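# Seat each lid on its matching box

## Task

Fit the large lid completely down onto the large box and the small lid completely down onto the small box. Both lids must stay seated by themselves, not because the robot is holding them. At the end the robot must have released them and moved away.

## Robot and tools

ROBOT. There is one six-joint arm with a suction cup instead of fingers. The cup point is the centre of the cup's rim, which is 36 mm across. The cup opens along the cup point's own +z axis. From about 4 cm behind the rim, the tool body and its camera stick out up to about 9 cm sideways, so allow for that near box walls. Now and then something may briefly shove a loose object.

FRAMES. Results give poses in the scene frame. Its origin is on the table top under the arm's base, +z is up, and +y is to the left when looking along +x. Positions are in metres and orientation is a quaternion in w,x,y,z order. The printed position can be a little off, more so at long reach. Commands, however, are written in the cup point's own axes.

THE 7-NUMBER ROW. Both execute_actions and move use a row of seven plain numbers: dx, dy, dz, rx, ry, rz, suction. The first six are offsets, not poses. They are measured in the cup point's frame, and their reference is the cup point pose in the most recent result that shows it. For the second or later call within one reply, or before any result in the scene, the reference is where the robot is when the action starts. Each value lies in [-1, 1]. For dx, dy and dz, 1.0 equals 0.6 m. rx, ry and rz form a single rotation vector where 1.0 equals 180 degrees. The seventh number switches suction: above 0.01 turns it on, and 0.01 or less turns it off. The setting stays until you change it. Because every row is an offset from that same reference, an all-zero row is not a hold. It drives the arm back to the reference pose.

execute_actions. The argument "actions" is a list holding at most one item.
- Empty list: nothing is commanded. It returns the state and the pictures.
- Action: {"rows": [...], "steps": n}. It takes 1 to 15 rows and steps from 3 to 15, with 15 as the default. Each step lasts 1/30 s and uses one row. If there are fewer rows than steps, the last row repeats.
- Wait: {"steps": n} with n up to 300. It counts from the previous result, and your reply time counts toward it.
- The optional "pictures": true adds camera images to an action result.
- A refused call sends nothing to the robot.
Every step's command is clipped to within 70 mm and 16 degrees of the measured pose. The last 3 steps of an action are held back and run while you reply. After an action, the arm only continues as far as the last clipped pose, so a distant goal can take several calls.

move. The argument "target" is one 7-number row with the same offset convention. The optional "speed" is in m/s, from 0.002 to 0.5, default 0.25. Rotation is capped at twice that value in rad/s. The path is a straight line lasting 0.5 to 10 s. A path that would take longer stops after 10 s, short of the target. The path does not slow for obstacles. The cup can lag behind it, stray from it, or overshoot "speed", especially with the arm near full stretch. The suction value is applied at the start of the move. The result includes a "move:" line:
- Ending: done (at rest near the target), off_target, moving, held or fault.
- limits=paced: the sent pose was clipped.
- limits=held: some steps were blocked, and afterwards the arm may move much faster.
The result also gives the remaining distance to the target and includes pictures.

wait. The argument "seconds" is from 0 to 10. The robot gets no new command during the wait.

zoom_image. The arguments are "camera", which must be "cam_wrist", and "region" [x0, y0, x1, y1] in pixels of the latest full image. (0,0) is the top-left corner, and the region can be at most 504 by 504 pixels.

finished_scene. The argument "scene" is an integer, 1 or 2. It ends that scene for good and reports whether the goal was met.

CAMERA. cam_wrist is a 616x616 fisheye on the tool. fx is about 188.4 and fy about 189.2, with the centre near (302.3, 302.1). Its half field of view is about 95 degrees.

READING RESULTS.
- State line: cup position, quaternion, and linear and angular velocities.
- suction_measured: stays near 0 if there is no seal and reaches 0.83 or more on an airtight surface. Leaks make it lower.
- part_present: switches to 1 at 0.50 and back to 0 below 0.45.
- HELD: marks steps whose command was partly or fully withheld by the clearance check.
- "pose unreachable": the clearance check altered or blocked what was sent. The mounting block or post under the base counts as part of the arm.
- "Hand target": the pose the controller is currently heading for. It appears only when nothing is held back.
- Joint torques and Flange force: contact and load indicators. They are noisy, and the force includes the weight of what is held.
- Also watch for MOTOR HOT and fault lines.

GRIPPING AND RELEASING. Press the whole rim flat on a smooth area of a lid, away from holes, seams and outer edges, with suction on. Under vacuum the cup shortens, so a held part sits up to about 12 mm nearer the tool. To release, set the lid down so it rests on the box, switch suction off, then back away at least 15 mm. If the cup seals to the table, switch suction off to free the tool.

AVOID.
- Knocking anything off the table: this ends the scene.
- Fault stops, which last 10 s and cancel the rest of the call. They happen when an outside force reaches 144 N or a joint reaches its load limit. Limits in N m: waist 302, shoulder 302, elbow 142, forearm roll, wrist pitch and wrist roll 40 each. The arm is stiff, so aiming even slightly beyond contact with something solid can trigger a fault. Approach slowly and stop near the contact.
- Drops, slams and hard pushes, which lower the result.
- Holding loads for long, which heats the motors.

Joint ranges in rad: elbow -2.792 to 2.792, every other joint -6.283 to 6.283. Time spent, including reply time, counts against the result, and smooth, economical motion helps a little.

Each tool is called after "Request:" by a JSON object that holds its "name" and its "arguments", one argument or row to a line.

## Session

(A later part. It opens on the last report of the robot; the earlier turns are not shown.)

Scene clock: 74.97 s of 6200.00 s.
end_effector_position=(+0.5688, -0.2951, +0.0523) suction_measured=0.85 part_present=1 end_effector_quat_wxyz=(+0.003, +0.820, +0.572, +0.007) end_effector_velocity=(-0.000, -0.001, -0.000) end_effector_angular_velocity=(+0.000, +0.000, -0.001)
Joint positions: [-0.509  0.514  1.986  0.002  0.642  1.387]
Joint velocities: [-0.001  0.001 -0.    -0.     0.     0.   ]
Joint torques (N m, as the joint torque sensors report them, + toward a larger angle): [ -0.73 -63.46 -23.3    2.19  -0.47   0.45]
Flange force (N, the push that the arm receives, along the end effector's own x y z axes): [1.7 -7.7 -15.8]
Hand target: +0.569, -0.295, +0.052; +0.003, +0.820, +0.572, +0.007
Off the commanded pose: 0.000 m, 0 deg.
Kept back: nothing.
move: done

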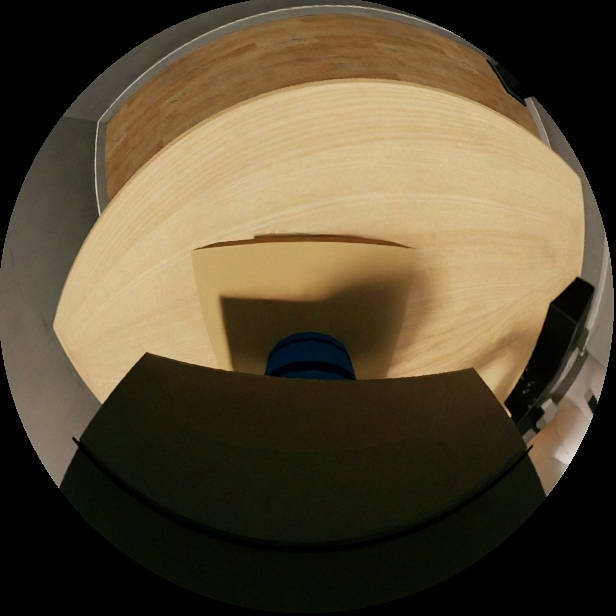

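Request:
{"name": "move", "arguments": {
  "target": [0, 0, -0.004, 0, 0, 0, 0],
  "speed": 0.01
}}

Request:
{"name": "move", "arguments": {
  "target": [0.1, 0, -0.12, 0, 0, 0, 0],
  "speed": 0.05
}}

Request:
{"name": "zoom_image", "arguments": {
  "camera": "cam_wrist",
  "region": [180, 120, 440, 330]
}}

Scene clock: 75.90 s of 6200.00 s.
end_effector_position=(+0.5688, -0.2951, +0.0547) suction_measured=0.00 part_present=0 end_effector_quat_wxyz=(+0.003, +0.820, +0.572, +0.007) end_effector_velocity=(-0.001, +0.000, +0.001) end_effector_angular_velocity=(+0.000, +0.002, +0.001)
Joint positions: [-0.509  0.511  1.985  0.002  0.646  1.387]
Joint velocities: [ 0.    -0.001  0.    -0.001  0.003 -0.   ]
Joint torques (N m, as the joint torque sensors report them, + toward a larger angle): [  0.87 -73.85 -25.72   2.37   0.52   0.26]
Flange force (N, the push that the arm receives, along the end effector's own x y z axes): [-0.6 -2.5 1.5]
Hand target: +0.569, -0.295, +0.055; +0.003, +0.820, +0.572, +0.007
Off the commanded pose: 0.000 m, 0 deg.
Kept back: nothing.
move: done

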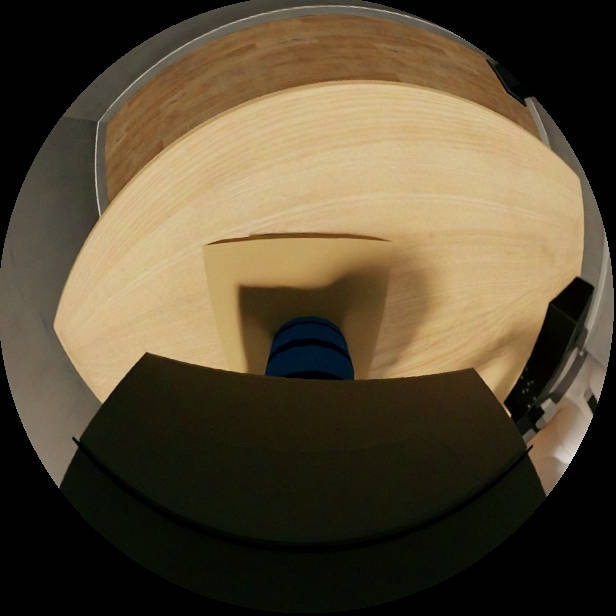

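Scene clock: 78.03 s of 6200.00 s.
end_effector_position=(+0.5882, -0.2389, +0.1272) suction_measured=0.00 part_present=0 end_effector_quat_wxyz=(+0.003, +0.820, +0.573, +0.007) end_effector_velocity=(-0.000, +0.000, -0.000) end_effector_angular_velocity=(+0.001, +0.002, -0.001)
Joint positions: [-0.416  0.409  1.966  0.002  0.767  1.481]
Joint velocities: [-0.     0.001 -0.     0.001  0.002  0.001]
Joint torques (N m, as the joint torque sensors report them, + toward a larger angle): [  0.84 -68.73 -29.31   2.82   0.4    0.15]
Flange force (N, the push that the arm receives, along the end effector's own x y z axes): [-1.5 -1.0 2.5]
Hand target: +0.588, -0.239, +0.127; +0.003, +0.820, +0.573, +0.007
Off the commanded pose: 0.000 m, 0 deg.
Kept back: nothing.
move: done

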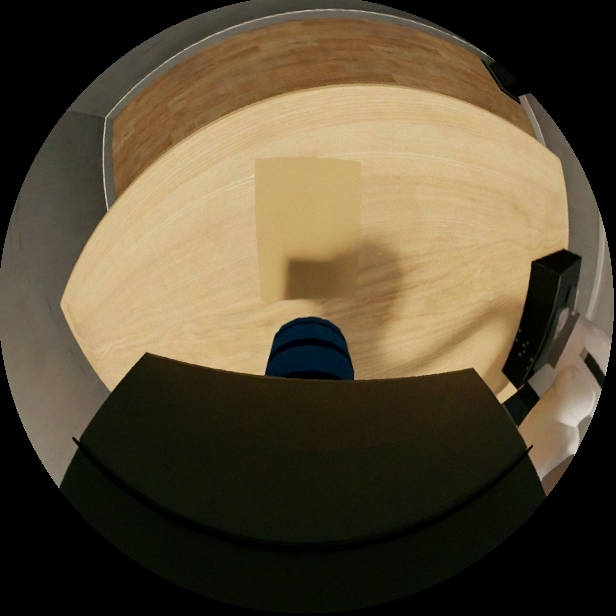

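Region (180, 120, 440, 330) of cam_wrist's 616x616 image, scaled by 1.938, with more detail than that image has; it fills the top 407 rows of this view, and the rest is white.

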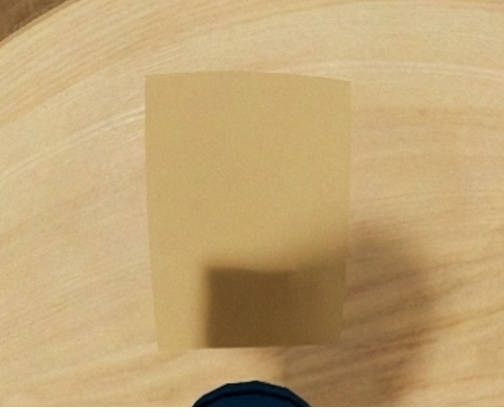

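Request:
{"name": "move", "arguments": {
  "target": [-0.14, 0.03, 0.105, 0, 0, 0, 0],
  "speed": 0.06
}}

Request:
{"name": "move", "arguments": {
  "target": [0, 0, 0.03, 0, 0, 0, 0],
  "speed": 0.01
}}

Scene clock: 80.33 s of 6200.00 s.
end_effector_position=(+0.5773, -0.3238, +0.0638) suction_measured=0.00 part_present=0 end_effector_quat_wxyz=(+0.003, +0.820, +0.572, +0.007) end_effector_velocity=(-0.000, -0.000, -0.001) end_effector_angular_velocity=(+0.001, +0.000, -0.002)
Joint positions: [-0.54   0.521  1.939  0.002  0.681  1.357]
Joint velocities: [-0.001  0.001 -0.     0.001 -0.    -0.   ]
Joint torques (N m, as the joint torque sensors report them, + toward a larger angle): [  0.56 -75.6  -26.62   2.46   0.52   0.31]
Flange force (N, the push that the arm receives, along the end effector's own x y z axes): [-0.3 -2.3 1.2]
Hand target: +0.577, -0.324, +0.064; +0.003, +0.820, +0.572, +0.007
Off the commanded pose: 0.000 m, 0 deg.
Kept back: nothing.
move: done

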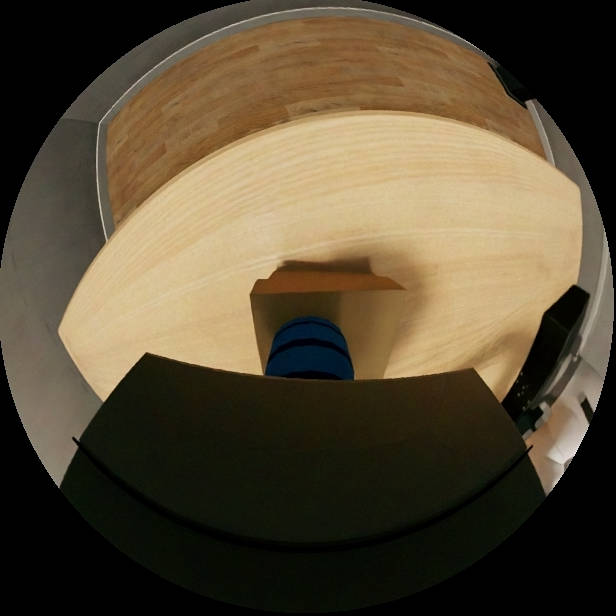

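Scene clock: 82.37 s of 6200.00 s.
end_effector_position=(+0.5776, -0.3238, +0.0458) suction_measured=0.00 part_present=0 end_effector_quat_wxyz=(+0.003, +0.820, +0.572, +0.007) end_effector_velocity=(+0.000, -0.000, +0.001) end_effector_angular_velocity=(-0.001, -0.001, +0.002)
Joint positions: [-0.54   0.546  1.944  0.002  0.651  1.356]
Joint velocities: [ 0.    -0.002 -0.     0.     0.001 -0.001]
Joint torques (N m, as the joint torque sensors report them, + toward a larger angle): [  0.4  -76.09 -25.59   2.34   0.49   0.2 ]
Flange force (N, the push that the arm receives, along the end effector's own x y z axes): [0.4 -3.2 -1.3]
Hand target: +0.578, -0.324, +0.046; +0.003, +0.820, +0.572, +0.007
Off the commanded pose: 0.000 m, 0 deg.
Kept back: nothing.
move: done

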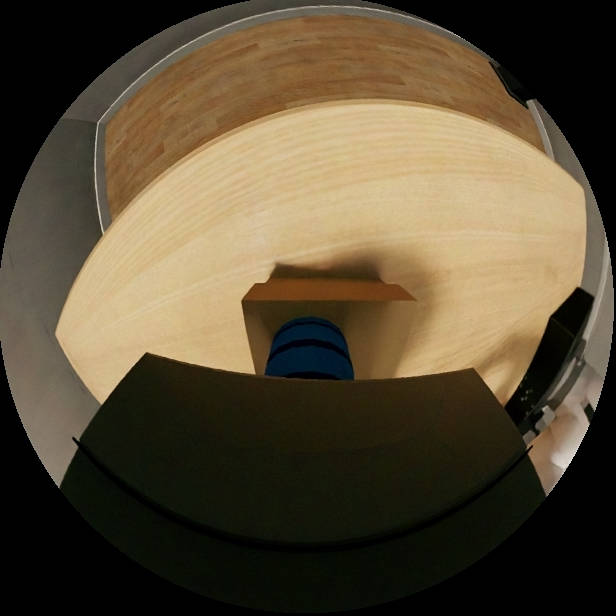

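It went down. Press a bit more, then the centre.

Request:
{"name": "move", "arguments": {
  "target": [0, 0, 0.01, 0, 0, 0, 0],
  "speed": 0.01
}}

Request:
{"name": "move", "arguments": {
  "target": [0.04, -0.03, -0.03, 0, 0, 0, 0],
  "speed": 0.04
}}

Request:
{"name": "move", "arguments": {
  "target": [0, 0, 0.03, 0, 0, 0, 0],
  "speed": 0.015
}}

Request:
{"name": "move", "arguments": {
  "target": [0.2, 0, -0.25, 0, 0, 0, 0],
  "speed": 0.15
}}

Scene clock: 83.43 s of 6200.00 s.
end_effector_position=(+0.5777, -0.3238, +0.0398) suction_measured=0.00 part_present=0 end_effector_quat_wxyz=(+0.003, +0.820, +0.572, +0.007) end_effector_velocity=(+0.000, +0.000, +0.001) end_effector_angular_velocity=(-0.001, -0.002, +0.000)
Joint positions: [-0.54   0.554  1.946  0.002  0.642  1.356]
Joint velocities: [ 0.    -0.001  0.     0.001 -0.001 -0.   ]
Joint torques (N m, as the joint torque sensors report them, + toward a larger angle): [  1.62 -72.73 -23.05   2.19   0.5    0.  ]
Flange force (N, the push that the arm receives, along the end effector's own x y z axes): [-1.2 -2.9 -6.6]
Hand target: +0.578, -0.324, +0.040; +0.003, +0.820, +0.572, +0.007
Off the commanded pose: 0.000 m, 0 deg.
Kept back: nothing.
move: done

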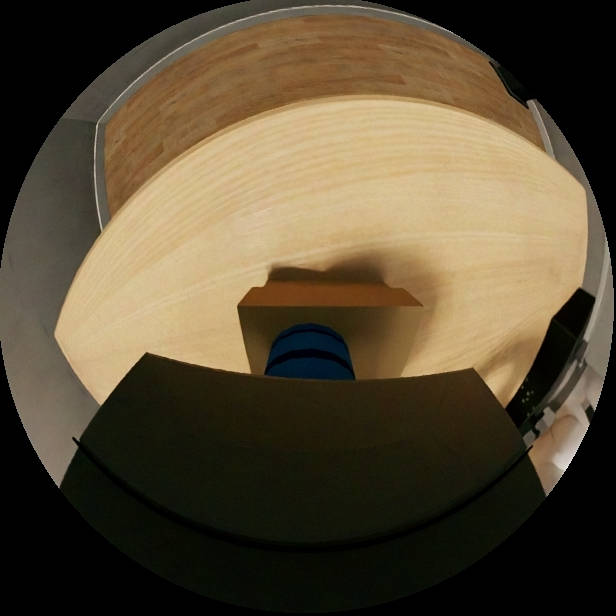

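Scene clock: 84.57 s of 6200.00 s.
end_effector_position=(+0.5688, -0.2951, +0.0577) suction_measured=0.00 part_present=0 end_effector_quat_wxyz=(+0.003, +0.820, +0.572, +0.007) end_effector_velocity=(-0.001, +0.000, -0.000) end_effector_angular_velocity=(+0.000, +0.001, +0.001)
Joint positions: [-0.509  0.506  1.984  0.002  0.651  1.387]
Joint velocities: [ 0.    -0.     0.001 -0.001  0.    -0.   ]
Joint torques (N m, as the joint torque sensors report them, + toward a larger angle): [  0.54 -73.32 -25.76   2.27   0.44   0.02]
Flange force (N, the push that the arm receives, along the end effector's own x y z axes): [-0.1 -2.5 0.9]
Hand target: +0.569, -0.295, +0.058; +0.003, +0.820, +0.572, +0.007
Off the commanded pose: 0.000 m, 0 deg.
Kept back: nothing.
move: done

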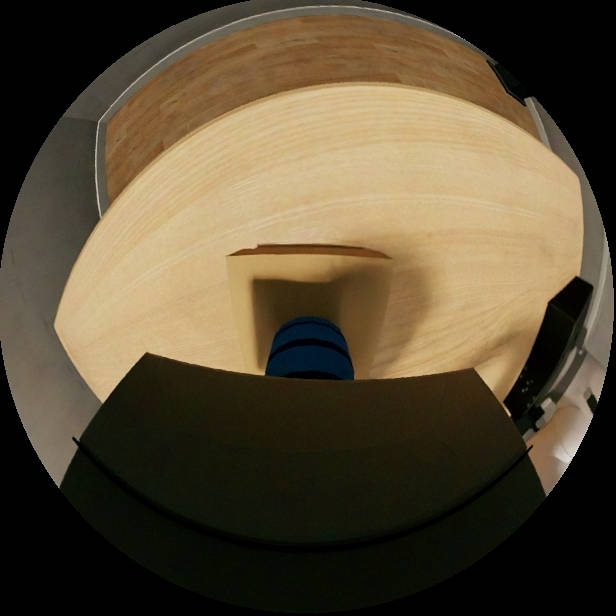

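Scene clock: 86.00 s of 6200.00 s.
end_effector_position=(+0.5690, -0.2951, +0.0397) suction_measured=0.00 part_present=0 end_effector_quat_wxyz=(+0.003, +0.820, +0.572, +0.007) end_effector_velocity=(+0.001, +0.001, -0.001) end_effector_angular_velocity=(+0.000, +0.000, +0.001)
Joint positions: [-0.509  0.532  1.989  0.002  0.62   1.387]
Joint velocities: [ 0.002  0.001 -0.     0.    -0.001  0.001]
Joint torques (N m, as the joint torque sensors report them, + toward a larger angle): [  0.77 -69.99 -22.39   2.23   0.46   0.2 ]
Flange force (N, the push that the arm receives, along the end effector's own x y z axes): [-0.2 -2.2 -6.0]
Hand target: +0.569, -0.295, +0.040; +0.003, +0.820, +0.572, +0.007
Off the commanded pose: 0.000 m, 0 deg.
Kept back: nothing.
move: done

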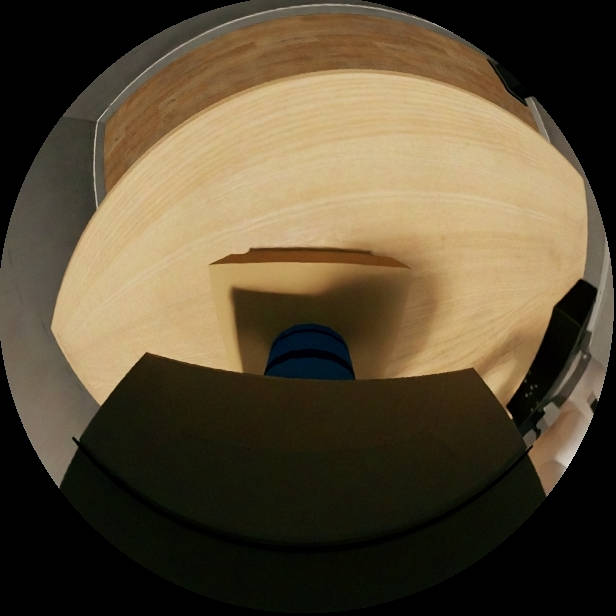

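Scene clock: 87.63 s of 6200.00 s.
end_effector_position=(+0.6078, -0.1826, +0.1906) suction_measured=0.00 part_present=0 end_effector_quat_wxyz=(+0.003, +0.820, +0.573, +0.007) end_effector_velocity=(+0.000, +0.000, +0.000) end_effector_angular_velocity=(-0.001, -0.002, +0.003)
Joint positions: [-0.321  0.335  1.926  0.002  0.88   1.575]
Joint velocities: [ 0.001 -0.001 -0.    -0.    -0.001 -0.002]
Joint torques (N m, as the joint torque sensors report them, + toward a larger angle): [  1.93 -63.88 -32.49   3.01   0.36   0.3 ]
Flange force (N, the push that the arm receives, along the end effector's own x y z axes): [-3.5 -2.5 1.1]
Hand target: +0.608, -0.183, +0.191; +0.003, +0.820, +0.573, +0.007
Off the commanded pose: 0.000 m, 0 deg.
Kept back: nothing.
move: done

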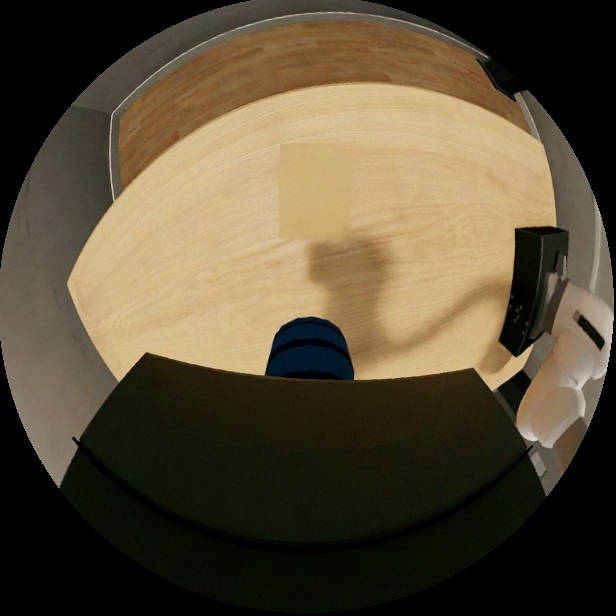

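Request:
{"name": "finished_scene", "arguments": {
  "scene": 1
}}

The scene is finished: the task was done.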